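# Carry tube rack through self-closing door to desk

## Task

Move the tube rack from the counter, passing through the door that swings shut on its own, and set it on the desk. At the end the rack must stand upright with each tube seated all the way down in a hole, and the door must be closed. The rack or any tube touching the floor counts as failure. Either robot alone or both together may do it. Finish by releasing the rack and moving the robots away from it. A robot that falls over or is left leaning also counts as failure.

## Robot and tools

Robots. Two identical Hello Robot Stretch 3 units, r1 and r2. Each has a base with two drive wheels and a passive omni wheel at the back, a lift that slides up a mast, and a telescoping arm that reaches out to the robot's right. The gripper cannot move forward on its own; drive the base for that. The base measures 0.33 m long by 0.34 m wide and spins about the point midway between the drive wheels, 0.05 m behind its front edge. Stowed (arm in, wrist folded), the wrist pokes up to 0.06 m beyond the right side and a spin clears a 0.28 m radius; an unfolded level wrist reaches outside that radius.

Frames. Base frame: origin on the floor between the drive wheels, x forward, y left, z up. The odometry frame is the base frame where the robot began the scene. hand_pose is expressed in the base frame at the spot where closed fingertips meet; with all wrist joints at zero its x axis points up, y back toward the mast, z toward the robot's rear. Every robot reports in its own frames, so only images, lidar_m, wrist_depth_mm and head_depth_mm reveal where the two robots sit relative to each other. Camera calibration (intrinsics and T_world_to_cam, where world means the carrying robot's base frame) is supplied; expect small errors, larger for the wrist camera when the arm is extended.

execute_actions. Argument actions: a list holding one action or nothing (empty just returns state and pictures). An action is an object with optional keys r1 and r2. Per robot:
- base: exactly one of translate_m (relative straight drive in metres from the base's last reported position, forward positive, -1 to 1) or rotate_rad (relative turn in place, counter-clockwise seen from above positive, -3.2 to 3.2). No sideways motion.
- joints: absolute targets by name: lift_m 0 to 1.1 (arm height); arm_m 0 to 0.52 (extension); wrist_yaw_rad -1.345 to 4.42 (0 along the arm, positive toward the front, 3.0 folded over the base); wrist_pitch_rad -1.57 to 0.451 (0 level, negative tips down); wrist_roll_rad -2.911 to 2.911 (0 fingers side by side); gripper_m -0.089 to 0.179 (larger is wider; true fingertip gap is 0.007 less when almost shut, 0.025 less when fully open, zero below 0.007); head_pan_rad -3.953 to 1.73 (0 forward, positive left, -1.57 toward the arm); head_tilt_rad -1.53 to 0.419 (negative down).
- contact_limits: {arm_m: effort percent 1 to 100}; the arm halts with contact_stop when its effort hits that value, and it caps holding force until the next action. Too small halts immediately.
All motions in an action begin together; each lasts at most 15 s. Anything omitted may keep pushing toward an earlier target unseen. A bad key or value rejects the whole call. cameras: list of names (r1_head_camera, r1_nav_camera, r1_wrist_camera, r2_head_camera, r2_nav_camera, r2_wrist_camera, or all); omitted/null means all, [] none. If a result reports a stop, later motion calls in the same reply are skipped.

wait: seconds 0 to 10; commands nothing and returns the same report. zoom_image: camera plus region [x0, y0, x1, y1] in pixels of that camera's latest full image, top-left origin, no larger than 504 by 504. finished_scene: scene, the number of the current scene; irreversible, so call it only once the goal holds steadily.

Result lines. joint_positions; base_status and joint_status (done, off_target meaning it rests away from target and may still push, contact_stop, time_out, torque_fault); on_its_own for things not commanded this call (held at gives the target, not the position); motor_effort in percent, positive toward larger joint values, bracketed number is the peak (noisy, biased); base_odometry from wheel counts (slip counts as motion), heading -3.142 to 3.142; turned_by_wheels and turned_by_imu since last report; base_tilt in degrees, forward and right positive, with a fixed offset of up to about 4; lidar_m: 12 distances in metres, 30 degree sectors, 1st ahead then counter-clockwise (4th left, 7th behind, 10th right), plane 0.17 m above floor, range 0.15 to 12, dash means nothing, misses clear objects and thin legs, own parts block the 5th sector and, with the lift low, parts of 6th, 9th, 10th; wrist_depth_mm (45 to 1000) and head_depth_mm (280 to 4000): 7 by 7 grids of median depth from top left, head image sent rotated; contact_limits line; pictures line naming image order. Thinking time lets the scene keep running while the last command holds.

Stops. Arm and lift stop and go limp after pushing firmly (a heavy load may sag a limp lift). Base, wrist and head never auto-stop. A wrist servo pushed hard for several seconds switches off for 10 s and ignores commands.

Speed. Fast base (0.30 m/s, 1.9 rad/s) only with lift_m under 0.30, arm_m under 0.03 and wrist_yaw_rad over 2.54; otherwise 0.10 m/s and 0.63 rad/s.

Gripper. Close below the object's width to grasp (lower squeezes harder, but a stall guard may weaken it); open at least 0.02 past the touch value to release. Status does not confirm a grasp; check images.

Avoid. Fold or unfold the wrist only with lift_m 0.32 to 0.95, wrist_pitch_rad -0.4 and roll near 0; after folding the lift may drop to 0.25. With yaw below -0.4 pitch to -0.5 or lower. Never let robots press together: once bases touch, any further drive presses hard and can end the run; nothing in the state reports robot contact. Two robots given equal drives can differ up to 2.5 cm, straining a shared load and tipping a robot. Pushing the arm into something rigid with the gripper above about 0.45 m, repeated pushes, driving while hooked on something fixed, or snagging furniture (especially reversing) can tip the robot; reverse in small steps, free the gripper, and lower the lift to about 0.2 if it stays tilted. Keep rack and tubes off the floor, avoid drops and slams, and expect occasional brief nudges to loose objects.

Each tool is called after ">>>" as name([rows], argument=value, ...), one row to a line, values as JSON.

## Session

>>> execute_actions(actions=[])

Scene clock: 0.00 s.
r1.base_odometry: x=+0.000 y=+0.000 heading=+0.000 (m, m, rad; r1's odometry frame)
r1.turned_by_wheels: +0.000 (rad since the last result)
r1.turned_by_imu: +0.000 (rad since the last result)
r1.base_tilt: forward=+1.4 right=+0.3 (deg)
r1.lidar_m: 1.65 1.05 0.70 0.65 0.66 0.77 0.71 0.72 0.92 1.95 2.00 2.53
r1.head_depth_mm: 1937 3113 3145 3117 2468 2511 2222 / 2062 2961 3098 3113 2495 2509 2227 / 2067 3065 3091 3075 2466 2463 2226 / 2060 3012 3045 3081 2458 2485 2123 / 2074 2994 2971 3007 2427 2442 2186 / 2086 2976 2973 2987 2416 2433 2221 / 2105 2633 2656 2666 2707 2711 2212
r1.base_status: not commanded
r1.joint_positions: lift_m=+0.575 arm_m=+0.002 wrist_yaw_rad=+2.823 wrist_pitch_rad=-0.574 wrist_roll_rad=+0.017 gripper_m=+0.037 head_pan_rad=-0.017 head_tilt_rad=+0.004
r1.joint_status: not commanded
r1.motor_effort: left_wheel=+0 right_wheel=+1 lift_m=+27 arm_m=+0 wrist_yaw_rad=+0 wrist_pitch_rad=+7 wrist_roll_rad=+0 gripper_m=+0 head_pan_rad=+1 head_tilt_rad=+2 (%)
r1.hand_pose: x=+0.0420 y=+0.0450 z=+0.5539 quat_wxyz=(+0.306, +0.706, +0.088, +0.632) (m; r1's base frame)
r1.wrist_depth_mm: - 602 649 735 834 962 - / - 665 743 818 973 - - / - 753 812 940 - - - / 714 - 910 - 967 981 944 / 791 826 874 849 837 844 824 / 749 744 - 722 723 728 727 / 670 666 - 662 667 650 652
r2.base_odometry: x=+0.000 y=+0.000 heading=+0.000 (m, m, rad; r2's odometry frame)
r2.turned_by_wheels: +0.000 (rad since the last result)
r2.turned_by_imu: +0.000 (rad since the last result)
r2.base_tilt: forward=-1.2 right=+0.0 (deg)
r2.lidar_m: 2.41 2.25 1.99 1.41 0.85 0.75 0.76 0.72 0.63 0.63 0.75 1.38
r2.head_depth_mm: 1899 2200 2192 2183 2214 2196 2038 / 1902 2276 2257 2258 2272 2265 2139 / 1903 2325 2340 2349 2344 2341 2139 / 1900 2380 2395 2414 2410 2433 2142 / 1899 2481 2492 2491 2509 2508 2135 / 1894 2562 2550 2570 2583 2589 2128 / 1878 2617 2647 2666 2697 2673 2142
r2.base_status: not commanded
r2.joint_positions: lift_m=+0.568 arm_m=+0.002 wrist_yaw_rad=+2.987 wrist_pitch_rad=-0.395 wrist_roll_rad=+0.019 gripper_m=+0.037 head_pan_rad=+0.018 head_tilt_rad=+0.004
r2.joint_status: not commanded
r2.motor_effort: left_wheel=-1 right_wheel=+1 lift_m=+29 arm_m=+0 wrist_yaw_rad=+0 wrist_pitch_rad=+6 wrist_roll_rad=+0 gripper_m=+0 head_pan_rad=-1 head_tilt_rad=+1 (%)
r2.hand_pose: x=+0.0137 y=+0.0775 z=+0.5859 quat_wxyz=(+0.193, +0.708, +0.083, +0.674) (m; r2's base frame)
r2.wrist_depth_mm: 762 - - - - - - / 781 - - - - - - / 811 - - - - - - / 863 - - - - - - / 884 - - - - - - / 878 876 - 923 934 920 897 / 787 786 762 782 755 780 797
pictures: r1_head_camera (sideways: a quarter turn clockwise sets it upright), r1_nav_camera (sideways: a quarter turn counterclockwise sets it upright), r1_wrist_camera, r2_head_camera (sideways: a quarter turn clockwise sets it upright), r2_nav_camera (sideways: a quarter turn counterclockwise sets it upright), r2_wrist_camera
camera_calibration (this result's frames):
r1_head_camera: T_world_to_cam=[[0.0119734, -0.0124221, -0.999851, 1.31631], [-0.0402355, 0.999107, -0.0128947, 0.0220841], [0.999118, 0.0403839, 0.0114629, -0.0668582], [0, 0, 0, 1]] pos_world=[0.0519271, -0.003013, 1.31717]
r1_nav_camera: T_world_to_cam=[[-0.0461096, -0.0159333, 0.998809, -1.26015], [0.0285362, -0.999486, -0.0146267, 0.0738313], [0.998529, 0.0278278, 0.0465406, -0.105838], [0, 0, 0, 1]] pos_world=[0.0454701, 0.0566601, 1.26466]
r1_wrist_camera: T_world_to_cam=[[0.951748, -0.304462, -0.0384481, -0.00289642], [-0.243073, -0.671441, -0.700059, 0.458989], [0.187325, 0.675625, -0.713049, 0.522336], [0, 0, 0, 1]] pos_world=[0.0164775, -0.0456015, 0.693659]
r2_head_camera: T_world_to_cam=[[0.0121429, 0.00599891, -0.999908, 1.3213], [0.000530463, 0.999982, 0.00600579, -0.00929742], [0.999926, -0.000603342, 0.0121395, -0.0664842], [0, 0, 0, 1]] pos_world=[0.0504398, 0.00133075, 1.32205]
r2_nav_camera: T_world_to_cam=[[0.0127976, 0.0316169, 0.999418, -1.25939], [0.0618764, -0.997609, 0.0307673, 0.0142241], [0.998002, 0.0614467, -0.0147233, -0.0366731], [0, 0, 0, 1]] pos_world=[0.0518368, 0.0562614, 1.25768]
r2_wrist_camera: T_world_to_cam=[[0.980002, -0.198738, -0.00996054, 0.00211101], [-0.10756, -0.486949, -0.866782, 0.590457], [0.167412, 0.85052, -0.498588, 0.393535], [0, 0, 0, 1]] pos_world=[-0.0044419, -0.0467672, 0.70803]
Images, in order (width x height): r1_head_camera 896x504, r1_nav_camera 672x504, r1_wrist_camera 644x364, r2_head_camera 896x504, r2_nav_camera 672x504, r2_wrist_camera 644x364.

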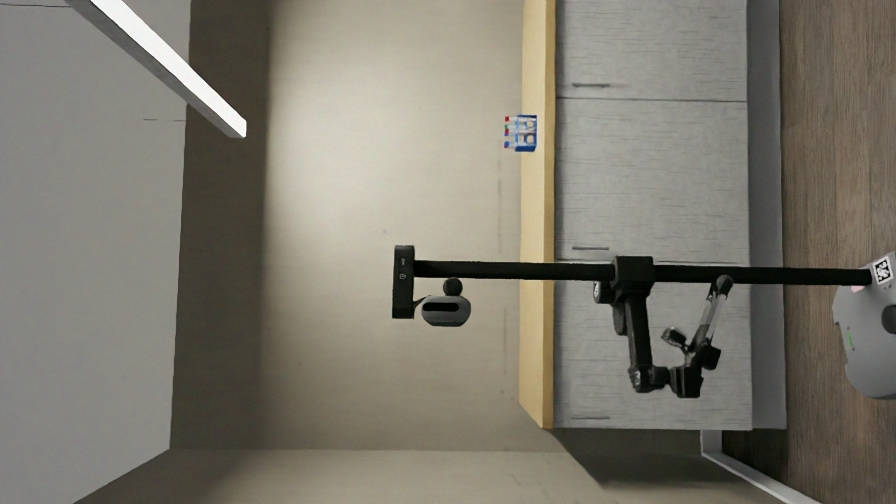

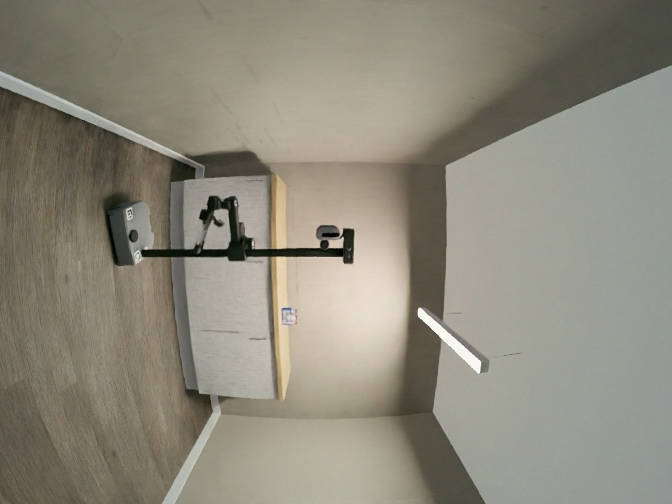

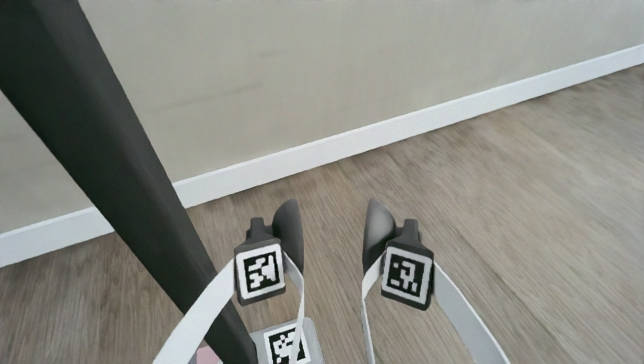

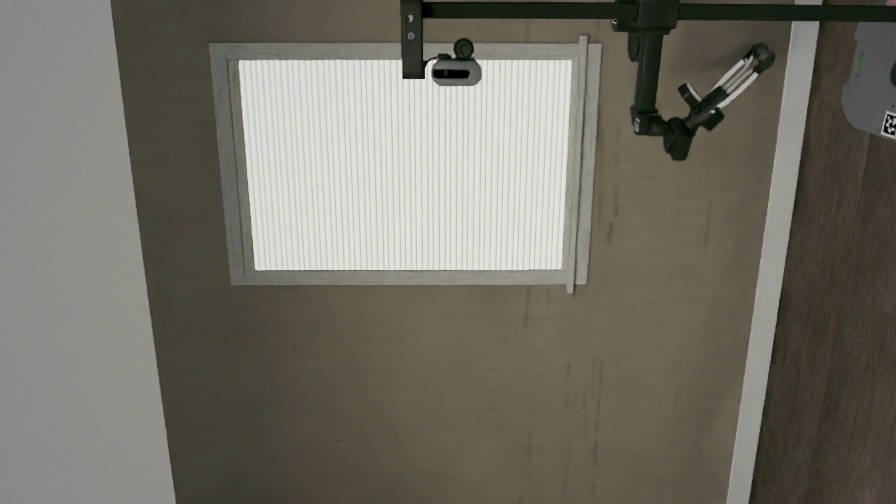

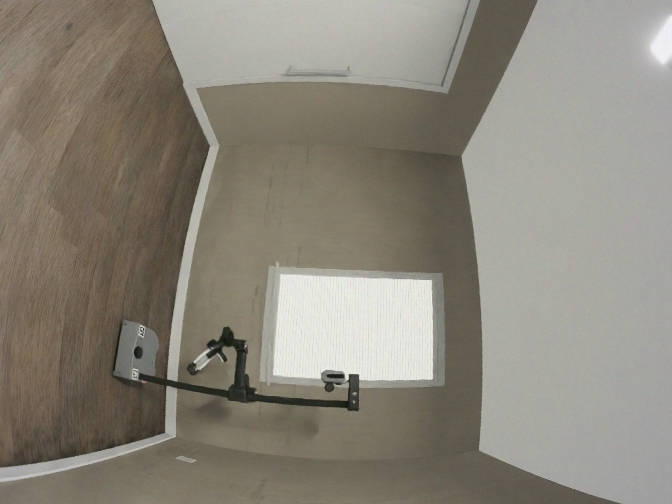

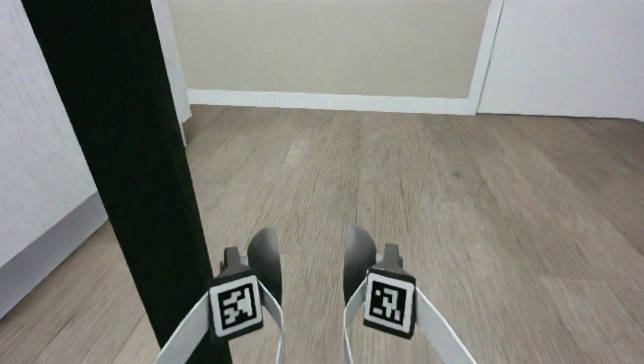

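>>> execute_actions([
  {"r1":{"base":{"rotate_rad":1.7},"joints":{"lift_m":0.28,"wrist_pitch_rad":-0.4,"head_pan_rad":-3.14,"head_tilt_rad":-0.3}},"r2":{"base":{"rotate_rad":-1.43},"joints":{"lift_m":0.9,"head_pan_rad":-2.4,"head_tilt_rad":-0.4}}},
], cameras=["r1_head_camera","r2_head_camera"])

>>> execute_actions([
  {"r1":{"base":{"translate_m":-1.0}},"r2":{"base":{"translate_m":-0.4},"joints":{"wrist_yaw_rad":0.6,"gripper_m":0.179,"head_pan_rad":-2.2}}},
], cameras=["r1_head_camera","r2_head_camera"])

Scene clock: 23.17 s.
r1.base_odometry: x=+0.000 y=+0.000 heading=+1.700 (m, m, rad; r1's odometry frame)
r1.turned_by_wheels: +1.700 (rad since the last result)
r1.turned_by_imu: +1.683 (rad since the last result)
r1.base_tilt: forward=+1.4 right=+0.3 (deg)
r1.lidar_m: 0.65 0.67 0.74 0.71 0.74 1.01 1.97 2.05 2.53 1.58 0.93 0.68
r1.head_depth_mm: 1700 1782 1888 2034 2189 1943 1533 / 1711 1796 1922 2050 2178 1950 1524 / 1724 1810 1926 2053 2188 1939 1521 / 1723 1844 1925 2067 2222 1919 1521 / 1743 1827 1968 2066 2215 1922 1516 / 1741 1848 1968 2095 2237 1930 1518 / 1757 1863 1983 2114 2274 1937 1520
r1.base_status: done
r1.joint_positions: lift_m=+0.280 arm_m=+0.002 wrist_yaw_rad=+2.823 wrist_pitch_rad=-0.421 wrist_roll_rad=+0.017 gripper_m=+0.037 head_pan_rad=-3.133 head_tilt_rad=-0.297
r1.joint_status: all done
r1.motor_effort: left_wheel=-2(7) right_wheel=+1(5) lift_m=+18(24) arm_m=+0(0) wrist_yaw_rad=+0(0) wrist_pitch_rad=+11(10) wrist_roll_rad=+0(0) gripper_m=+0(0) head_pan_rad=-3(31) head_tilt_rad=-1(22) (%)
r1.hand_pose: x=+0.0488 y=+0.0658 z=+0.2924 quat_wxyz=(+0.256, +0.712, +0.034, +0.653) (m; r1's base frame)
r1.wrist_depth_mm: - 637 683 736 809 738 565 / - 692 735 829 882 798 577 / - 745 803 836 868 770 591 / - 682 695 692 693 658 610 / 569 - 568 557 578 567 550 / 493 - - 482 463 478 472 / - - - 416 414 416 413
r2.base_odometry: x=+0.000 y=+0.000 heading=-1.430 (m, m, rad; r2's odometry frame)
r2.turned_by_wheels: -1.430 (rad since the last result)
r2.turned_by_imu: -1.441 (rad since the last result)
r2.base_tilt: forward=-1.2 right=+0.0 (deg)
r2.lidar_m: 0.65 0.84 1.66 2.45 2.11 1.99 1.15 0.80 0.75 0.77 0.67 0.63
r2.head_depth_mm: 1433 1558 1622 1046 1137 1279 1362 / 1366 1479 1558 1007 1057 1193 1326 / 1303 1406 1485 971 990 1105 1285 / 1249 1341 1418 967 933 1031 1135 / 1198 1283 1365 963 875 969 - / 1149 1232 1305 961 833 913 - / 1111 1177 1265 960 795 865 914
r2.base_status: done
r2.joint_positions: lift_m=+0.899 arm_m=+0.002 wrist_yaw_rad=+2.987 wrist_pitch_rad=-0.395 wrist_roll_rad=+0.019 gripper_m=+0.037 head_pan_rad=-2.393 head_tilt_rad=-0.395
r2.joint_status: all done
r2.motor_effort: left_wheel=+0(3) right_wheel=-1(3) lift_m=+41(43) arm_m=+0(0) wrist_yaw_rad=+0(0) wrist_pitch_rad=+5(6) wrist_roll_rad=+0(0) gripper_m=+0(1) head_pan_rad=-3(38) head_tilt_rad=-2(33) (%)
r2.hand_pose: x=+0.0137 y=+0.0775 z=+0.9173 quat_wxyz=(+0.193, +0.708, +0.083, +0.674) (m; r2's base frame)
r2.wrist_depth_mm: - - - - - - - / - - - - - - - / - - - - - - - / - - - - - - - / - - - - - - - / - - - - - - - / - - - - - - -
pictures: r1_head_camera (sideways: a quarter turn clockwise sets it upright), r2_head_camera (sideways: a quarter turn clockwise sets it upright)
camera_calibration (this result's frames):
r1_head_camera: T_world_to_cam=[[0.284376, 0.014653, -0.958601, 1.26056], [0.066569, -0.997772, 0.00449644, -0.00121038], [-0.956399, -0.0650918, -0.284718, 0.330611], [0, 0, 0, 1]] pos_world=[-0.0421973, 0.00184137, 1.30251]
r2_head_camera: T_world_to_cam=[[0.280525, 0.252661, -0.925996, 1.22293], [0.666203, -0.745769, -0.00166329, -0.0033726], [-0.690999, -0.616434, -0.377531, 0.451042], [0, 0, 0, 1]] pos_world=[-0.029148, -0.033466, 1.30271]
Images, in order (width x height): r1_head_camera 896x504, r2_head_camera 896x504.

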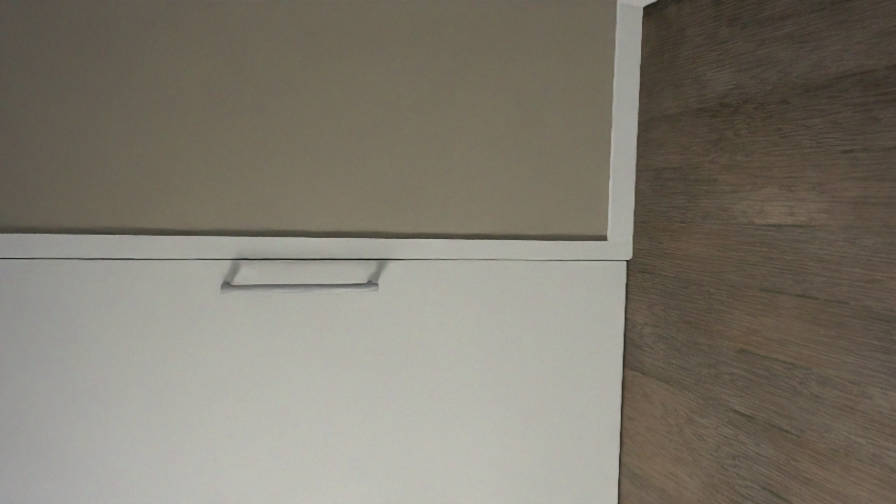

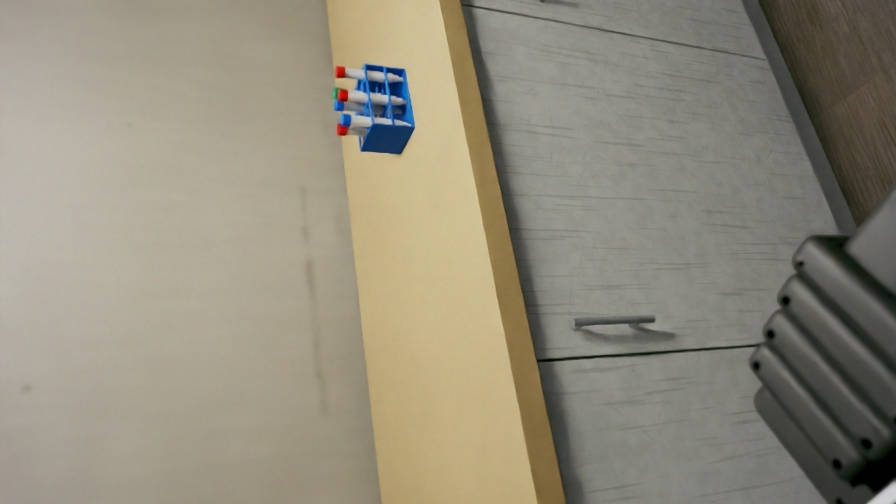

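Scene clock: 28.40 s.
r1.base_odometry: x=+0.129 y=-0.992 heading=+1.700 (m, m, rad; r1's odometry frame)
r1.turned_by_wheels: +0.000 (rad since the last result)
r1.turned_by_imu: -0.008 (rad since the last result)
r1.base_tilt: forward=+1.4 right=+0.3 (deg)
r1.lidar_m: 1.64 1.01 0.73 0.70 0.73 0.98 0.98 1.02 1.38 2.45 1.84 1.71
r1.head_depth_mm: 828 875 923 984 1057 1132 1217 / 834 877 933 995 1060 1142 1225 / 834 882 938 999 1064 1149 1237 / 839 887 937 1003 1077 1156 1242 / 842 887 942 1002 1077 1154 1255 / 852 893 940 1007 1085 1170 1268 / 853 907 963 1026 1098 1181 1274
r1.base_status: done
r1.joint_positions: lift_m=+0.280 arm_m=+0.002 wrist_yaw_rad=+2.823 wrist_pitch_rad=-0.420 wrist_roll_rad=+0.017 gripper_m=+0.037 head_pan_rad=-3.133 head_tilt_rad=-0.297
r1.joint_status: not commanded
r1.motor_effort: left_wheel=-1(9) right_wheel=+1(2) lift_m=+18(18) arm_m=+0(0) wrist_yaw_rad=+0(1) wrist_pitch_rad=+11(11) wrist_roll_rad=+0(0) gripper_m=+0(0) head_pan_rad=-3(2) head_tilt_rad=+0(2) (%)
r1.hand_pose: x=+0.0488 y=+0.0659 z=+0.2925 quat_wxyz=(+0.256, +0.712, +0.034, +0.654) (m; r1's base frame)
r1.wrist_depth_mm: - 630 676 723 782 892 983 / - 674 728 801 863 992 - / - 735 800 853 860 872 850 / - 708 688 688 677 680 662 / 579 - 572 569 579 546 554 / 487 - - 482 464 480 471 / - - - 417 409 408 409
r2.base_odometry: x=-0.056 y=+0.396 heading=-1.430 (m, m, rad; r2's odometry frame)
r2.turned_by_wheels: +0.000 (rad since the last result)
r2.turned_by_imu: +0.001 (rad since the last result)
r2.base_tilt: forward=-1.2 right=+0.0 (deg)
r2.lidar_m: 1.01 1.32 2.57 1.95 1.73 1.63 0.89 0.62 0.58 0.59 0.77 0.99
r2.head_depth_mm: 1091 1179 1274 973 738 815 924 / 1066 1149 1249 826 724 783 883 / 1042 1121 1215 860 699 754 - / 1017 1097 1178 964 686 723 - / 994 1068 1147 963 668 704 - / 970 1044 1118 961 666 682 - / 951 1020 1095 960 666 660 706
r2.base_status: done
r2.joint_positions: lift_m=+0.899 arm_m=+0.002 wrist_yaw_rad=+0.602 wrist_pitch_rad=-0.395 wrist_roll_rad=+0.019 gripper_m=+0.179 head_pan_rad=-2.207 head_tilt_rad=-0.395
r2.joint_status: all done
r2.motor_effort: left_wheel=+1(3) right_wheel=-1(3) lift_m=+41(41) arm_m=+0(0) wrist_yaw_rad=-2(3) wrist_pitch_rad=+5(5) wrist_roll_rad=+0(0) gripper_m=+0(92) head_pan_rad=+4(19) head_tilt_rad=-3(3) (%)
r2.hand_pose: x=+0.1072 y=-0.3345 z=+0.9173 quat_wxyz=(+0.698, +0.339, -0.627, +0.070) (m; r2's base frame)
r2.wrist_depth_mm: 643 715 805 903 - 902 773 / 681 759 839 729 539 499 495 / 702 787 930 767 544 383 335 / 748 851 957 859 562 427 330 / 794 929 - 959 612 454 352 / 808 - - - 649 509 358 / - - - - 709 522 359
pictures: r1_head_camera (sideways: a quarter turn clockwise sets it upright), r2_head_camera (sideways: a quarter turn clockwise sets it upright)
camera_calibration (this result's frames):
r1_head_camera: T_world_to_cam=[[0.285013, 0.0146536, -0.958412, 1.26031], [0.0665491, -0.997773, 0.00453498, -0.00126043], [-0.956211, -0.065074, -0.285353, 0.331437], [0, 0, 0, 1]] pos_world=[-0.0421977, 0.00184218, 1.30248]
r2_head_camera: T_world_to_cam=[[0.22898, 0.300167, -0.925996, 1.22325], [0.792591, -0.609752, -0.00166329, -0.00414357], [-0.565127, -0.733555, -0.377531, 0.450274], [0, 0, 0, 1]] pos_world=[-0.0223535, -0.0394055, 1.30271]
Images, in order (width x height): r1_head_camera 896x504, r2_head_camera 896x504.

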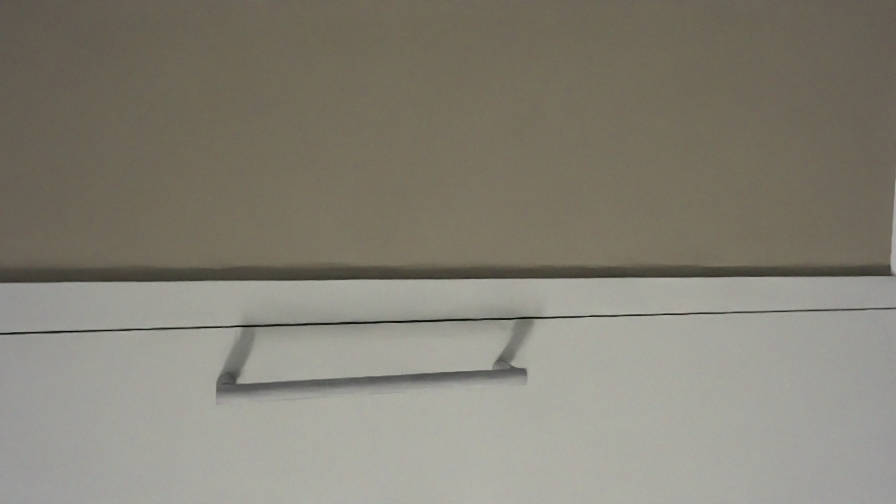

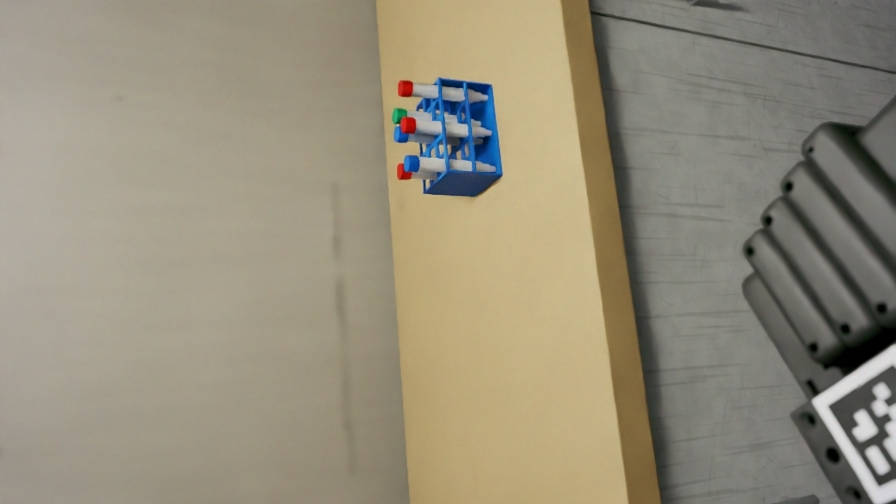

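>>> execute_actions([
  {"r1":{"base":{"translate_m":-0.11},"joints":{"lift_m":0.6}},"r2":{"base":{"translate_m":-0.32},"joints":{"wrist_pitch_rad":-0.06,"lift_m":0.89}}},
], cameras=[])

>>> execute_actions([
  {"r1":{"base":{"rotate_rad":-1.19},"joints":{"lift_m":0.9,"wrist_yaw_rad":-0.38,"gripper_m":0.09,"arm_m":0.3,"head_pan_rad":-1.7,"head_tilt_rad":-0.4}},"r2":{"base":{"rotate_rad":-0.435},"joints":{"wrist_yaw_rad":0,"wrist_roll_rad":0,"head_pan_rad":-1.57,"head_tilt_rad":-0.7}}},
], cameras=[])

>>> execute_actions([
  {"r1":{"joints":{"wrist_pitch_rad":0,"arm_m":0.38}},"r2":{"joints":{"arm_m":0.1}}},
])

Scene clock: 40.33 s.
r1.base_odometry: x=+0.143 y=-1.101 heading=+1.700 (m, m, rad; r1's odometry frame)
r1.turned_by_wheels: +0.000 (rad since the last result)
r1.turned_by_imu: -0.001 (rad since the last result)
r1.base_tilt: forward=+1.3 right=+0.3 (deg)
r1.lidar_m: 1.75 1.01 0.73 0.70 0.72 0.91 0.87 0.90 1.23 1.94 2.53 1.82
r1.head_depth_mm: 733 773 820 872 928 998 1077 / 736 778 826 877 937 1005 1084 / 738 780 830 883 943 1013 1092 / 742 786 831 883 948 1024 1102 / 737 780 830 884 945 1025 1104 / 750 790 833 881 962 1031 1114 / 753 796 849 906 969 1040 1130
r1.base_status: done
r1.joint_positions: lift_m=+0.600 arm_m=+0.002 wrist_yaw_rad=+2.823 wrist_pitch_rad=-0.420 wrist_roll_rad=+0.017 gripper_m=+0.037 head_pan_rad=-3.133 head_tilt_rad=-0.297
r1.joint_status: all done
r1.motor_effort: left_wheel=-1(7) right_wheel=+1(2) lift_m=+35(37) arm_m=+0(0) wrist_yaw_rad=+0(0) wrist_pitch_rad=+10(10) wrist_roll_rad=+0(0) gripper_m=+0(0) head_pan_rad=-2(3) head_tilt_rad=-2(0) (%)
r1.hand_pose: x=+0.0489 y=+0.0660 z=+0.6118 quat_wxyz=(+0.256, +0.712, +0.034, +0.654) (m; r1's base frame)
r1.wrist_depth_mm: - 619 691 733 791 892 982 / - 684 722 795 877 940 - / - 726 821 862 986 - - / - 825 877 - - - - / 807 - 970 - - - 995 / 883 - 880 868 836 856 852 / 748 767 767 744 742 743 739
r2.base_odometry: x=-0.101 y=+0.713 heading=-1.430 (m, m, rad; r2's odometry frame)
r2.turned_by_wheels: +0.000 (rad since the last result)
r2.turned_by_imu: +0.002 (rad since the last result)
r2.base_tilt: forward=-1.2 right=+0.0 (deg)
r2.lidar_m: 1.31 1.71 2.72 2.03 1.43 1.34 0.67 0.47 0.44 0.45 0.58 1.28
r2.head_depth_mm: 959 1037 1127 974 671 602 684 / 937 1011 1096 972 670 570 654 / 914 986 1068 970 670 549 596 / 896 961 1038 969 668 546 - / 874 938 1009 964 639 527 - / 855 915 985 962 626 508 542 / 836 895 963 960 664 507 529
r2.base_status: done
r2.joint_positions: lift_m=+0.891 arm_m=+0.002 wrist_yaw_rad=+0.602 wrist_pitch_rad=-0.084 wrist_roll_rad=+0.019 gripper_m=+0.179 head_pan_rad=-2.207 head_tilt_rad=-0.395
r2.joint_status: all done
r2.motor_effort: left_wheel=+0(3) right_wheel=-1(3) lift_m=+14(40) arm_m=+0(0) wrist_yaw_rad=-2(2) wrist_pitch_rad=+9(7) wrist_roll_rad=+0(0) gripper_m=+0(0) head_pan_rad=+3(3) head_tilt_rad=-3(3) (%)
r2.hand_pose: x=+0.1220 y=-0.3559 z=+0.9838 quat_wxyz=(+0.678, +0.240, -0.672, +0.179) (m; r2's base frame)
r2.wrist_depth_mm: 849 971 - - - 821 687 / 883 969 - - - 864 711 / 906 - - - - 874 710 / 916 - 900 653 639 647 634 / 913 - 951 489 396 395 394 / 922 - - 535 327 288 287 / - - - 558 370 261 233
pictures: none
No camera images: the call's "cameras" was empty. Leave "cameras" out to get every camera's image.

Scene clock: 43.90 s.
r1.base_odometry: x=+0.143 y=-1.101 heading=+0.510 (m, m, rad; r1's odometry frame)
r1.turned_by_wheels: -1.190 (rad since the last result)
r1.turned_by_imu: -1.178 (rad since the last result)
r1.base_tilt: forward=+1.4 right=+0.4 (deg)
r1.lidar_m: 1.91 1.91 1.75 1.18 0.76 0.70 0.71 0.88 0.87 0.87 1.10 2.22
r1.head_depth_mm: 703 750 801 866 917 - - / 717 764 819 875 - 1085 1184 / 743 794 851 902 996 1108 1232 / 763 808 867 942 - 1166 1303 / 787 846 916 996 1103 1221 1332 / 811 877 951 1043 1150 1286 1369 / 836 909 988 1085 1203 1347 1397
r1.base_status: done
r1.joint_positions: lift_m=+0.900 arm_m=+0.300 wrist_yaw_rad=-0.378 wrist_pitch_rad=-0.420 wrist_roll_rad=+0.017 gripper_m=+0.090 head_pan_rad=-1.707 head_tilt_rad=-0.395
r1.joint_status: all done
r1.motor_effort: left_wheel=+1(4) right_wheel=+0(3) lift_m=+35(38) arm_m=+3(1) wrist_yaw_rad=-1(2) wrist_pitch_rad=+10(10) wrist_roll_rad=+0(0) gripper_m=+0(100) head_pan_rad=+3(33) head_tilt_rad=-1(13) (%)
r1.hand_pose: x=-0.1042 y=-0.6530 z=+0.9119 quat_wxyz=(+0.646, +0.013, -0.712, -0.275) (m; r1's base frame)
r1.wrist_depth_mm: 328 328 318 321 314 318 316 / 363 357 347 348 354 351 347 / 403 397 401 384 390 384 382 / 450 447 445 436 433 434 433 / 515 515 496 497 495 491 496 / 602 594 609 568 574 556 569 / 710 711 699 689 691 684 668
r2.base_odometry: x=-0.101 y=+0.713 heading=-1.865 (m, m, rad; r2's odometry frame)
r2.turned_by_wheels: -0.435 (rad since the last result)
r2.turned_by_imu: -0.437 (rad since the last result)
r2.base_tilt: forward=-1.2 right=+0.0 (deg)
r2.lidar_m: 1.28 1.33 1.85 2.03 1.87 1.39 1.34 0.61 0.45 0.44 0.46 0.64
r2.head_depth_mm: 883 965 758 581 619 - - / 884 961 754 600 599 - - / 878 956 645 579 622 - - / 875 953 645 587 - - - / 872 950 747 575 623 783 1096 / 872 948 743 592 621 780 1088 / 865 943 741 572 617 774 1086
r2.base_status: done
r2.joint_positions: lift_m=+0.891 arm_m=+0.002 wrist_yaw_rad=+0.001 wrist_pitch_rad=-0.084 wrist_roll_rad=+0.005 gripper_m=+0.179 head_pan_rad=-1.577 head_tilt_rad=-0.691
r2.joint_status: all done
r2.motor_effort: left_wheel=+0(4) right_wheel=-1(4) lift_m=+13(13) arm_m=+0(0) wrist_yaw_rad=-1(3) wrist_pitch_rad=+10(10) wrist_roll_rad=-2(5) gripper_m=+0(0) head_pan_rad=+4(34) head_tilt_rad=-6(30) (%)
r2.hand_pose: x=-0.0212 y=-0.4004 z=+0.9839 quat_wxyz=(+0.705, +0.030, -0.708, -0.030) (m; r2's base frame)
r2.wrist_depth_mm: 725 744 742 760 754 747 748 / 757 753 761 773 770 769 774 / 794 786 800 796 799 805 791 / 646 631 653 379 584 671 658 / 400 402 401 367 376 405 412 / 316 290 289 289 289 292 293 / - 226 226 227 227 220 240
pictures: none
No camera images: the call's "cameras" was empty. Leave "cameras" out to get every camera's image.

Scene clock: 45.87 s.
r1.base_odometry: x=+0.143 y=-1.101 heading=+0.510 (m, m, rad; r1's odometry frame)
r1.turned_by_wheels: +0.000 (rad since the last result)
r1.turned_by_imu: +0.000 (rad since the last result)
r1.base_tilt: forward=+1.4 right=+0.4 (deg)
r1.lidar_m: 1.90 1.91 1.75 1.18 0.76 0.70 0.70 0.88 0.87 0.87 1.10 2.22
r1.head_depth_mm: 701 746 801 866 915 - 1168 / 717 761 817 874 - 1081 1183 / 742 795 853 - 1011 1107 1237 / 761 807 867 - 1079 1165 1301 / 785 848 917 999 1108 1222 1329 / 811 872 949 1040 1147 1285 1357 / 839 904 984 1080 1208 1345 1404
r1.base_status: not commanded
r1.joint_positions: lift_m=+0.900 arm_m=+0.380 wrist_yaw_rad=-0.378 wrist_pitch_rad=-0.025 wrist_roll_rad=+0.017 gripper_m=+0.090 head_pan_rad=-1.707 head_tilt_rad=-0.395
r1.joint_status: all done
r1.motor_effort: left_wheel=+0(0) right_wheel=+0(1) lift_m=+35(35) arm_m=+3(3) wrist_yaw_rad=-1(1) wrist_pitch_rad=+12(13) wrist_roll_rad=+0(0) gripper_m=+1(0) head_pan_rad=+3(3) head_tilt_rad=-1(2) (%)
r1.hand_pose: x=-0.1157 y=-0.7622 z=+1.0080 quat_wxyz=(+0.687, -0.125, -0.702, -0.141) (m; r1's base frame)
r1.wrist_depth_mm: 264 259 257 260 245 253 252 / 271 272 267 265 254 262 264 / 286 281 276 278 264 275 270 / 298 295 288 293 277 287 283 / 309 308 232 302 285 296 293 / 328 321 239 314 297 307 305 / 337 337 334 326 319 328 321
r2.base_odometry: x=-0.101 y=+0.713 heading=-1.865 (m, m, rad; r2's odometry frame)
r2.turned_by_wheels: +0.000 (rad since the last result)
r2.turned_by_imu: +0.000 (rad since the last result)
r2.base_tilt: forward=-1.2 right=+0.0 (deg)
r2.lidar_m: 1.28 1.34 1.86 2.03 1.87 1.39 1.34 0.61 0.46 0.44 0.46 0.63
r2.head_depth_mm: 884 966 758 635 - 867 1096 / 881 961 757 - - 848 1099 / 878 956 642 - - 824 1091 / 874 953 641 - - 814 1097 / 872 947 745 575 624 782 1096 / 869 948 743 573 620 779 1092 / 868 945 741 572 617 772 1084
r2.base_status: not commanded
r2.joint_positions: lift_m=+0.891 arm_m=+0.100 wrist_yaw_rad=+0.001 wrist_pitch_rad=-0.084 wrist_roll_rad=+0.005 gripper_m=+0.179 head_pan_rad=-1.577 head_tilt_rad=-0.691
r2.joint_status: all done
r2.motor_effort: left_wheel=+1(1) right_wheel=-1(1) lift_m=+13(13) arm_m=+2(0) wrist_yaw_rad=-1(1) wrist_pitch_rad=+10(10) wrist_roll_rad=-2(2) gripper_m=+0(0) head_pan_rad=+3(3) head_tilt_rad=-6(5) (%)
r2.hand_pose: x=-0.0212 y=-0.4980 z=+0.9840 quat_wxyz=(+0.705, +0.030, -0.708, -0.030) (m; r2's base frame)
r2.wrist_depth_mm: 638 653 656 650 655 655 672 / 664 680 675 680 681 680 702 / 679 696 702 695 703 710 698 / 644 653 652 254 283 664 680 / 399 401 395 261 276 407 406 / 315 288 288 270 279 291 294 / - 226 224 225 226 219 241
pictures: r1_head_camera (sideways: a quarter turn clockwise sets it upright), r1_nav_camera (sideways: a quarter turn counterclockwise sets it upright), r1_wrist_camera, r2_head_camera (sideways: a quarter turn clockwise sets it upright), r2_nav_camera (sideways: a quarter turn counterclockwise sets it upright), r2_wrist_camera
camera_calibration (this result's frames):
r1_head_camera: T_world_to_cam=[[0.0391035, 0.37562, -0.925948, 1.21943], [0.996849, -0.0786644, 0.0101867, -0.0142923], [-0.0690128, -0.923429, -0.377513, 0.445965], [0, 0, 0, 1]] pos_world=[-0.00265945, -0.0473499, 1.29763]
r1_nav_camera: T_world_to_cam=[[-0.0634896, -0.340568, 0.938074, -1.18047], [-0.994503, 0.100014, -0.0309988, 0.101374], [-0.0832632, -0.934885, -0.345046, 0.410485], [0, 0, 0, 1]] pos_world=[0.0600481, -0.0284115, 1.25214]
r1_wrist_camera: T_world_to_cam=[[-0.938993, 0.342775, -0.0282362, 0.183138], [0.108906, 0.218453, -0.969751, 1.18735], [-0.326238, -0.913665, -0.242457, -0.324153], [0, 0, 0, 1]] pos_world=[-0.0630961, -0.618323, 1.07801]
r2_head_camera: T_world_to_cam=[[0.00973463, 0.631226, -0.775538, 1.02838], [0.999678, -0.0243224, -0.00724846, 0.00186274], [-0.0234384, -0.775217, -0.63126, 0.777101], [0, 0, 0, 1]] pos_world=[0.00634097, -0.0466713, 1.28811]
r2_nav_camera: T_world_to_cam=[[0.0273047, -0.650809, 0.75875, -0.945325], [-0.998876, -0.0471844, -0.00452596, 0.066655], [0.0387467, -0.757774, -0.651366, 0.797703], [0, 0, 0, 1]] pos_world=[0.0614835, -0.00760317, 1.23716]
r2_wrist_camera: T_world_to_cam=[[-0.999231, 0.038014, -0.00956358, 0.00144996], [0.0172952, 0.208613, -0.977845, 1.10988], [-0.0351767, -0.977259, -0.20911, -0.112036], [0, 0, 0, 1]] pos_world=[-0.0216878, -0.341079, 1.06188]
Images, in order (width x height): r1_head_camera 896x504, r1_nav_camera 672x504, r1_wrist_camera 644x364, r2_head_camera 896x504, r2_nav_camera 672x504, r2_wrist_camera 644x364.

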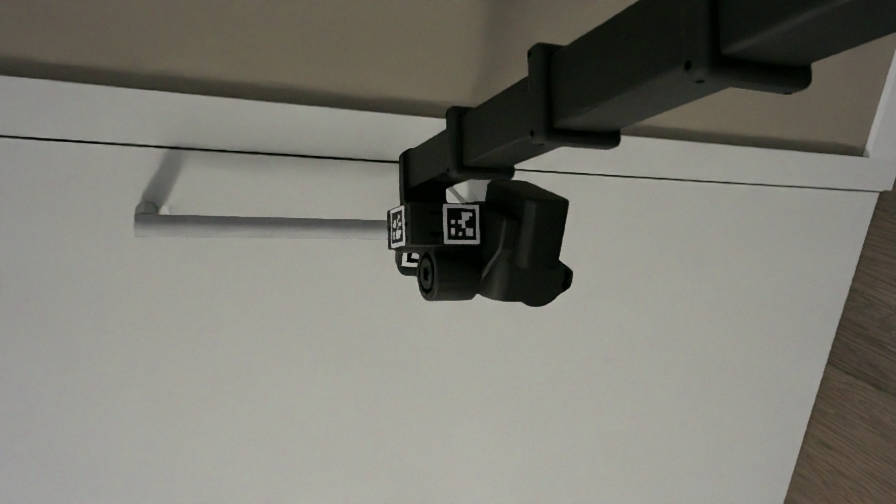

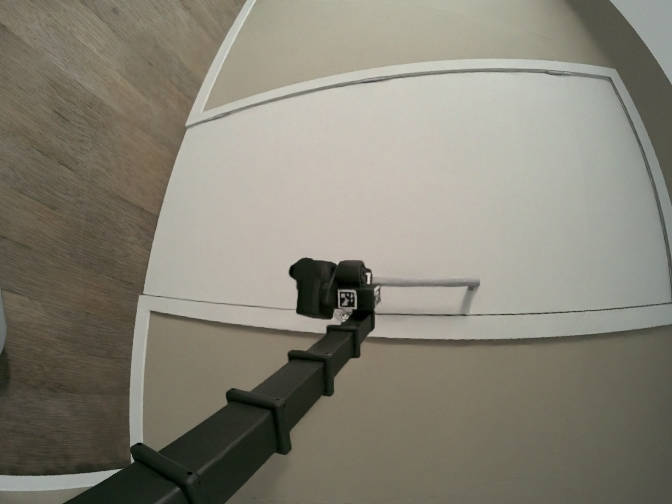

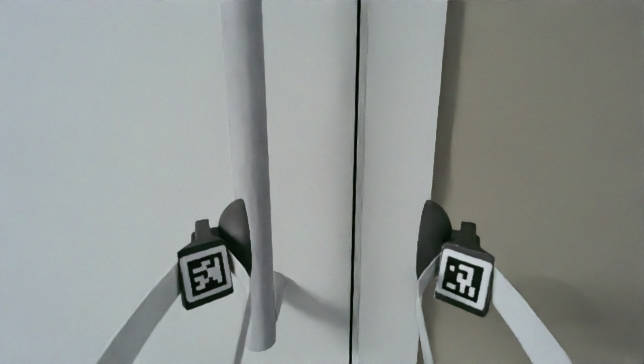

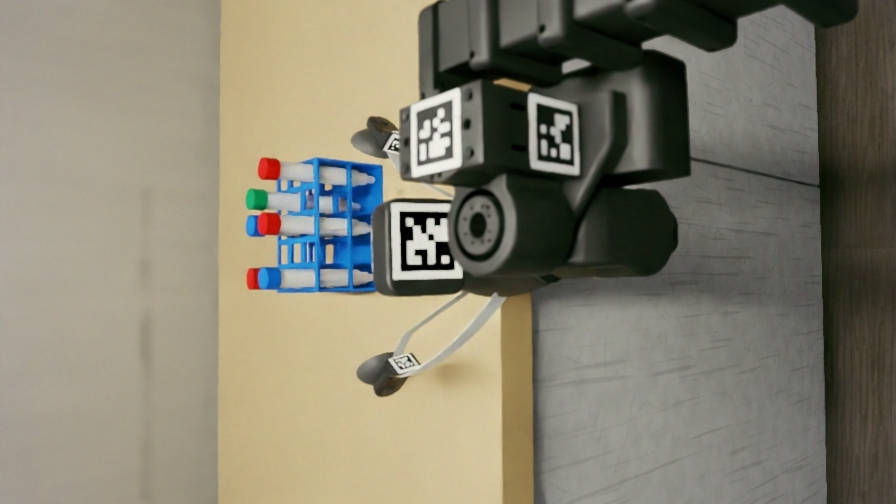

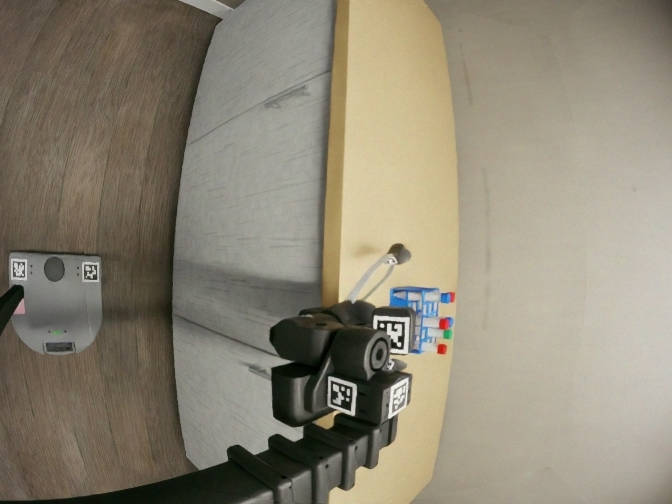

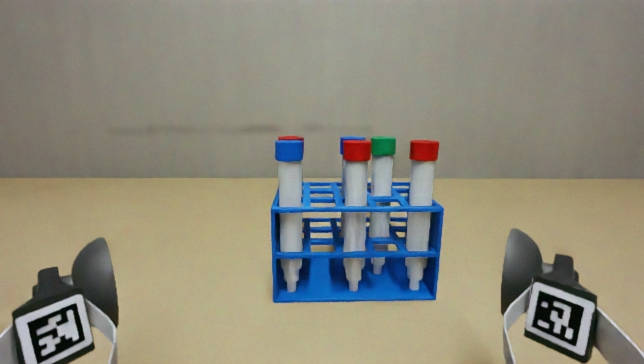

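>>> execute_actions([
  {"r1":{"base":{"translate_m":0.012},"joints":{"gripper_m":0.125}},"r2":{"base":{"translate_m":-0.035},"joints":{"arm_m":0.15,"wrist_pitch_rad":-0.2,"lift_m":0.89}}},
], cameras=[])

>>> execute_actions([
  {"r1":{"joints":{"arm_m":0.488}}},
], cameras=["r1_wrist_camera","r2_wrist_camera"])

Scene clock: 54.23 s.
r1.base_odometry: x=+0.153 y=-1.095 heading=+0.510 (m, m, rad; r1's odometry frame)
r1.turned_by_wheels: +0.000 (rad since the last result)
r1.turned_by_imu: +0.000 (rad since the last result)
r1.base_tilt: forward=+1.4 right=+0.4 (deg)
r1.lidar_m: 1.89 1.90 1.75 1.19 0.78 0.71 0.72 0.89 0.87 0.87 1.10 2.23
r1.head_depth_mm: 704 751 803 866 924 - 1179 / 715 766 824 879 - 1081 1193 / 744 788 856 - 1029 1115 1234 / 766 817 883 - 1080 1166 1292 / 790 852 920 1007 1114 1230 1328 / 815 884 958 1048 1160 1292 1364 / 843 909 990 1089 1211 1345 1400
r1.base_status: done
r1.joint_positions: lift_m=+0.900 arm_m=+0.380 wrist_yaw_rad=-0.378 wrist_pitch_rad=-0.025 wrist_roll_rad=+0.017 gripper_m=+0.125 head_pan_rad=-1.707 head_tilt_rad=-0.395
r1.joint_status: all done
r1.motor_effort: left_wheel=+1(4) right_wheel=-1(3) lift_m=+35(35) arm_m=+3(3) wrist_yaw_rad=-2(1) wrist_pitch_rad=+13(12) wrist_roll_rad=+0(0) gripper_m=-1(97) head_pan_rad=+3(3) head_tilt_rad=-1(3) (%)
r1.hand_pose: x=-0.1157 y=-0.7622 z=+1.0080 quat_wxyz=(+0.687, -0.125, -0.702, -0.141) (m; r1's base frame)
r1.wrist_depth_mm: 266 266 261 262 248 259 255 / 279 275 273 272 257 268 267 / 291 286 283 281 271 280 276 / 305 301 296 293 280 291 289 / 312 315 309 309 292 300 298 / 329 323 322 318 305 - 311 / 347 341 344 334 322 325 323
r2.base_odometry: x=-0.091 y=+0.746 heading=-1.865 (m, m, rad; r2's odometry frame)
r2.turned_by_wheels: +0.000 (rad since the last result)
r2.turned_by_imu: +0.001 (rad since the last result)
r2.base_tilt: forward=-1.2 right=+0.1 (deg)
r2.lidar_m: 1.31 1.38 1.90 2.01 1.83 1.35 1.30 0.61 0.45 0.44 0.46 0.63
r2.head_depth_mm: 884 967 760 - - 851 1097 / 881 961 785 - 673 798 1099 / 877 957 751 - 670 792 1096 / 876 953 641 - 664 787 1095 / 874 950 648 565 623 784 1090 / 870 946 742 574 620 775 1090 / 866 942 741 572 616 773 1090
r2.base_status: done
r2.joint_positions: lift_m=+0.891 arm_m=+0.150 wrist_yaw_rad=+0.001 wrist_pitch_rad=-0.213 wrist_roll_rad=+0.005 gripper_m=+0.179 head_pan_rad=-1.577 head_tilt_rad=-0.691
r2.joint_status: all done
r2.motor_effort: left_wheel=+1(2) right_wheel=+0(3) lift_m=+13(13) arm_m=+2(2) wrist_yaw_rad=-1(1) wrist_pitch_rad=+5(8) wrist_roll_rad=-2(2) gripper_m=-1(0) head_pan_rad=+3(3) head_tilt_rad=-6(5) (%)
r2.hand_pose: x=-0.0212 y=-0.5400 z=+0.9516 quat_wxyz=(+0.702, +0.076, -0.704, -0.075) (m; r2's base frame)
r2.wrist_depth_mm: 594 593 596 596 593 602 597 / 622 619 605 222 626 633 635 / 634 645 269 221 574 660 656 / 381 382 215 218 281 396 397 / 277 276 224 245 253 280 284 / - 216 216 217 218 219 220 / - 177 177 178 179 173 188
pictures: none
No camera images: the call's "cameras" was empty. Leave "cameras" out to get every camera's image.

Scene clock: 56.27 s.
r1.base_odometry: x=+0.153 y=-1.095 heading=+0.510 (m, m, rad; r1's odometry frame)
r1.turned_by_wheels: +0.000 (rad since the last result)
r1.turned_by_imu: +0.000 (rad since the last result)
r1.base_tilt: forward=+1.4 right=+0.4 (deg)
r1.lidar_m: 1.89 1.91 1.75 1.20 0.78 0.71 0.72 0.89 0.87 0.88 1.11 2.23
r1.head_depth_mm: 704 750 804 867 924 - 1176 / 715 768 823 878 - 1073 1187 / 744 788 850 959 1020 1113 1227 / 767 818 879 - 1058 1171 1302 / 793 850 921 1008 1111 1228 1326 / 815 876 959 1046 1156 1292 1372 / 843 910 993 1088 1208 1360 1394
r1.base_status: not commanded
r1.joint_positions: lift_m=+0.900 arm_m=+0.488 wrist_yaw_rad=-0.378 wrist_pitch_rad=-0.024 wrist_roll_rad=+0.017 gripper_m=+0.125 head_pan_rad=-1.707 head_tilt_rad=-0.395
r1.joint_status: all done
r1.motor_effort: left_wheel=+0(0) right_wheel=-1(0) lift_m=+35(35) arm_m=+3(2) wrist_yaw_rad=-1(2) wrist_pitch_rad=+12(13) wrist_roll_rad=+0(0) gripper_m=+0(0) head_pan_rad=+3(3) head_tilt_rad=-1(1) (%)
r1.hand_pose: x=-0.1158 y=-0.8703 z=+1.0081 quat_wxyz=(+0.687, -0.125, -0.702, -0.140) (m; r1's base frame)
r1.wrist_depth_mm: 172 171 170 102 168 156 154 / 180 178 177 106 175 161 160 / 185 185 184 110 182 167 169 / 194 193 191 115 188 172 182 / 203 201 200 120 196 179 191 / 213 209 209 127 206 - 200 / 221 221 219 133 215 197 210
r2.base_odometry: x=-0.091 y=+0.746 heading=-1.865 (m, m, rad; r2's odometry frame)
r2.turned_by_wheels: +0.000 (rad since the last result)
r2.turned_by_imu: +0.000 (rad since the last result)
r2.base_tilt: forward=-1.2 right=+0.0 (deg)
r2.lidar_m: 1.32 1.37 1.90 2.01 1.82 1.35 1.30 0.61 0.45 0.44 0.46 0.63
r2.head_depth_mm: 881 965 759 - - 852 1097 / 880 962 788 - 673 797 1098 / 879 958 751 - 670 791 1095 / 877 952 642 - 663 784 1093 / 874 948 647 566 621 781 1089 / 869 944 743 573 619 776 1092 / 867 942 740 572 616 771 1088
r2.base_status: not commanded
r2.joint_positions: lift_m=+0.891 arm_m=+0.150 wrist_yaw_rad=+0.001 wrist_pitch_rad=-0.213 wrist_roll_rad=+0.005 gripper_m=+0.179 head_pan_rad=-1.577 head_tilt_rad=-0.691
r2.joint_status: not commanded
r2.motor_effort: left_wheel=+1(1) right_wheel=-1(1) lift_m=+13(13) arm_m=+3(2) wrist_yaw_rad=-1(1) wrist_pitch_rad=+5(5) wrist_roll_rad=-3(2) gripper_m=+0(0) head_pan_rad=+4(3) head_tilt_rad=-4(5) (%)
r2.hand_pose: x=-0.0212 y=-0.5400 z=+0.9516 quat_wxyz=(+0.702, +0.076, -0.704, -0.075) (m; r2's base frame)
r2.wrist_depth_mm: 588 585 605 592 600 594 592 / 624 625 610 222 623 621 626 / 640 627 266 220 571 647 645 / 383 383 215 218 283 391 396 / 274 277 224 245 251 283 285 / - 217 217 216 218 219 221 / - 177 178 178 178 173 187
pictures: r1_wrist_camera, r2_wrist_camera
camera_calibration (this result's frames):
r1_wrist_camera: T_world_to_cam=[[-0.938958, 0.342873, -0.0282172, 0.220202], [0.108688, 0.217821, -0.969918, 1.21071], [-0.326412, -0.913779, -0.241791, -0.423599], [0, 0, 0, 1]] pos_world=[-0.0630976, -0.726296, 1.07808]
r2_wrist_camera: T_world_to_cam=[[-0.999227, 0.0390625, -0.00441153, -0.00164374], [0.0172014, 0.333567, -0.94257, 1.12082], [-0.0353476, -0.941917, -0.333981, -0.0219462], [0, 0, 0, 1]] pos_world=[-0.0216979, -0.394476, 1.04911]
Images, in order (width x height): r1_wrist_camera 644x364, r2_wrist_camera 644x364.

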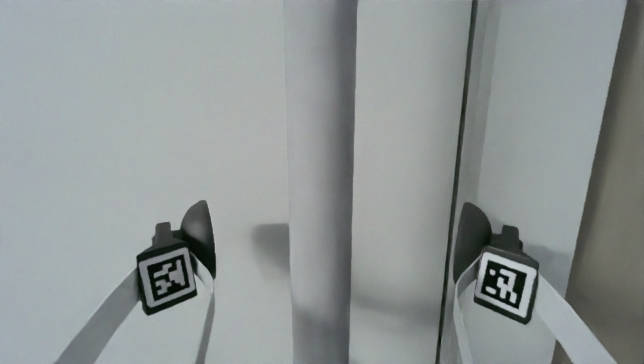

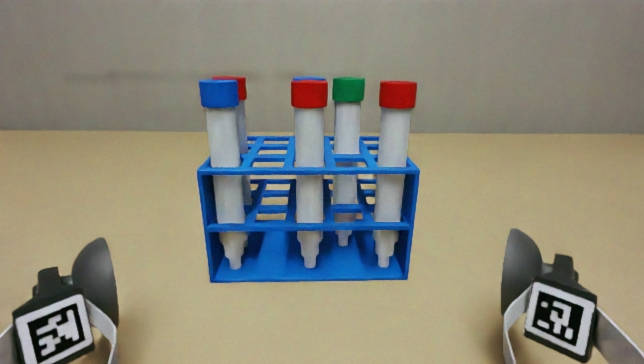

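>>> execute_actions([
  {"r1":{"joints":{"gripper_m":-0.02}},"r2":{"joints":{"arm_m":0.228}}},
], cameras=["r1_wrist_camera","r2_wrist_camera"])

Scene clock: 60.27 s.
r1.base_odometry: x=+0.153 y=-1.095 heading=+0.510 (m, m, rad; r1's odometry frame)
r1.turned_by_wheels: +0.000 (rad since the last result)
r1.turned_by_imu: +0.001 (rad since the last result)
r1.base_tilt: forward=+1.4 right=+0.4 (deg)
r1.lidar_m: 1.89 1.91 1.75 1.19 0.78 0.71 0.72 0.89 0.87 0.87 1.10 2.24
r1.head_depth_mm: 702 755 807 869 923 - 1177 / 717 765 822 879 - 1072 1190 / 745 787 847 - 1022 1112 1237 / 767 819 881 - 1061 1167 1299 / 791 853 923 1010 1103 1227 1325 / 817 880 956 1047 1152 1286 1366 / 840 908 994 1085 1208 1355 1395
r1.base_status: not commanded
r1.joint_positions: lift_m=+0.900 arm_m=+0.488 wrist_yaw_rad=-0.368 wrist_pitch_rad=-0.024 wrist_roll_rad=+0.017 gripper_m=-0.019 head_pan_rad=-1.707 head_tilt_rad=-0.395
r1.joint_status: all done
r1.motor_effort: left_wheel=+6(6) right_wheel=-7(7) lift_m=+35(35) arm_m=+3(3) wrist_yaw_rad=-8(9) wrist_pitch_rad=+13(12) wrist_roll_rad=+0(0) gripper_m=-25(100) head_pan_rad=+3(3) head_tilt_rad=-2(2) (%)
r1.hand_pose: x=-0.1134 y=-0.8712 z=+1.0081 quat_wxyz=(+0.688, -0.122, -0.702, -0.137) (m; r1's base frame)
r1.wrist_depth_mm: 174 173 170 102 168 155 152 / 180 179 178 106 174 161 159 / 188 187 185 111 180 167 167 / 197 194 193 116 188 173 173 / 204 203 200 119 195 180 187 / 214 213 211 125 206 187 197 / 225 222 220 134 216 195 206
r2.base_odometry: x=-0.091 y=+0.746 heading=-1.865 (m, m, rad; r2's odometry frame)
r2.turned_by_wheels: +0.000 (rad since the last result)
r2.turned_by_imu: +0.001 (rad since the last result)
r2.base_tilt: forward=-1.3 right=+0.1 (deg)
r2.lidar_m: 1.32 1.37 1.91 2.01 1.82 1.35 1.30 0.61 0.45 0.44 0.46 0.63
r2.head_depth_mm: 882 967 790 - - 836 1099 / 880 959 826 - 632 798 1096 / 879 958 - - 630 791 1094 / 875 952 635 - 626 785 1093 / 872 950 655 574 622 781 1090 / 869 946 741 574 620 776 1090 / 867 943 741 572 617 772 1085
r2.base_status: not commanded
r2.joint_positions: lift_m=+0.891 arm_m=+0.228 wrist_yaw_rad=+0.001 wrist_pitch_rad=-0.214 wrist_roll_rad=+0.005 gripper_m=+0.179 head_pan_rad=-1.577 head_tilt_rad=-0.691
r2.joint_status: all done
r2.motor_effort: left_wheel=+1(0) right_wheel=-1(1) lift_m=+13(13) arm_m=+2(0) wrist_yaw_rad=-1(1) wrist_pitch_rad=+5(6) wrist_roll_rad=-2(2) gripper_m=+0(0) head_pan_rad=+4(4) head_tilt_rad=-5(5) (%)
r2.hand_pose: x=-0.0212 y=-0.6180 z=+0.9515 quat_wxyz=(+0.702, +0.076, -0.704, -0.076) (m; r2's base frame)
r2.wrist_depth_mm: 516 521 525 527 531 527 529 / 541 543 546 545 544 558 556 / 567 114 574 116 140 578 586 / 380 334 169 150 151 391 398 / 275 132 140 125 129 280 281 / - 133 155 147 146 200 220 / - 165 149 162 153 173 187
pictures: r1_wrist_camera, r2_wrist_camera
camera_calibration (this result's frames):
r1_wrist_camera: T_world_to_cam=[[-0.942356, 0.333419, -0.0282181, 0.21416], [0.106494, 0.218902, -0.969918, 1.21136], [-0.317212, -0.917013, -0.241791, -0.425479], [0, 0, 0, 1]] pos_world=[-0.0621548, -0.726743, 1.07808]
r2_wrist_camera: T_world_to_cam=[[-0.999227, 0.0390791, -0.00436648, 0.0013636], [0.0171809, 0.334005, -0.942415, 1.14684], [-0.0353703, -0.941761, -0.334418, -0.0949076], [0, 0, 0, 1]] pos_world=[-0.0216982, -0.472485, 1.04907]
Images, in order (width x height): r1_wrist_camera 644x364, r2_wrist_camera 644x364.

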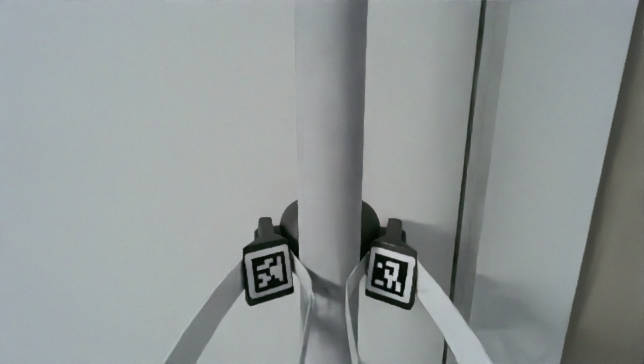

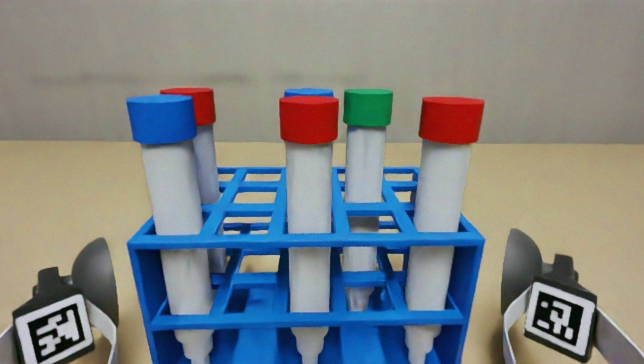

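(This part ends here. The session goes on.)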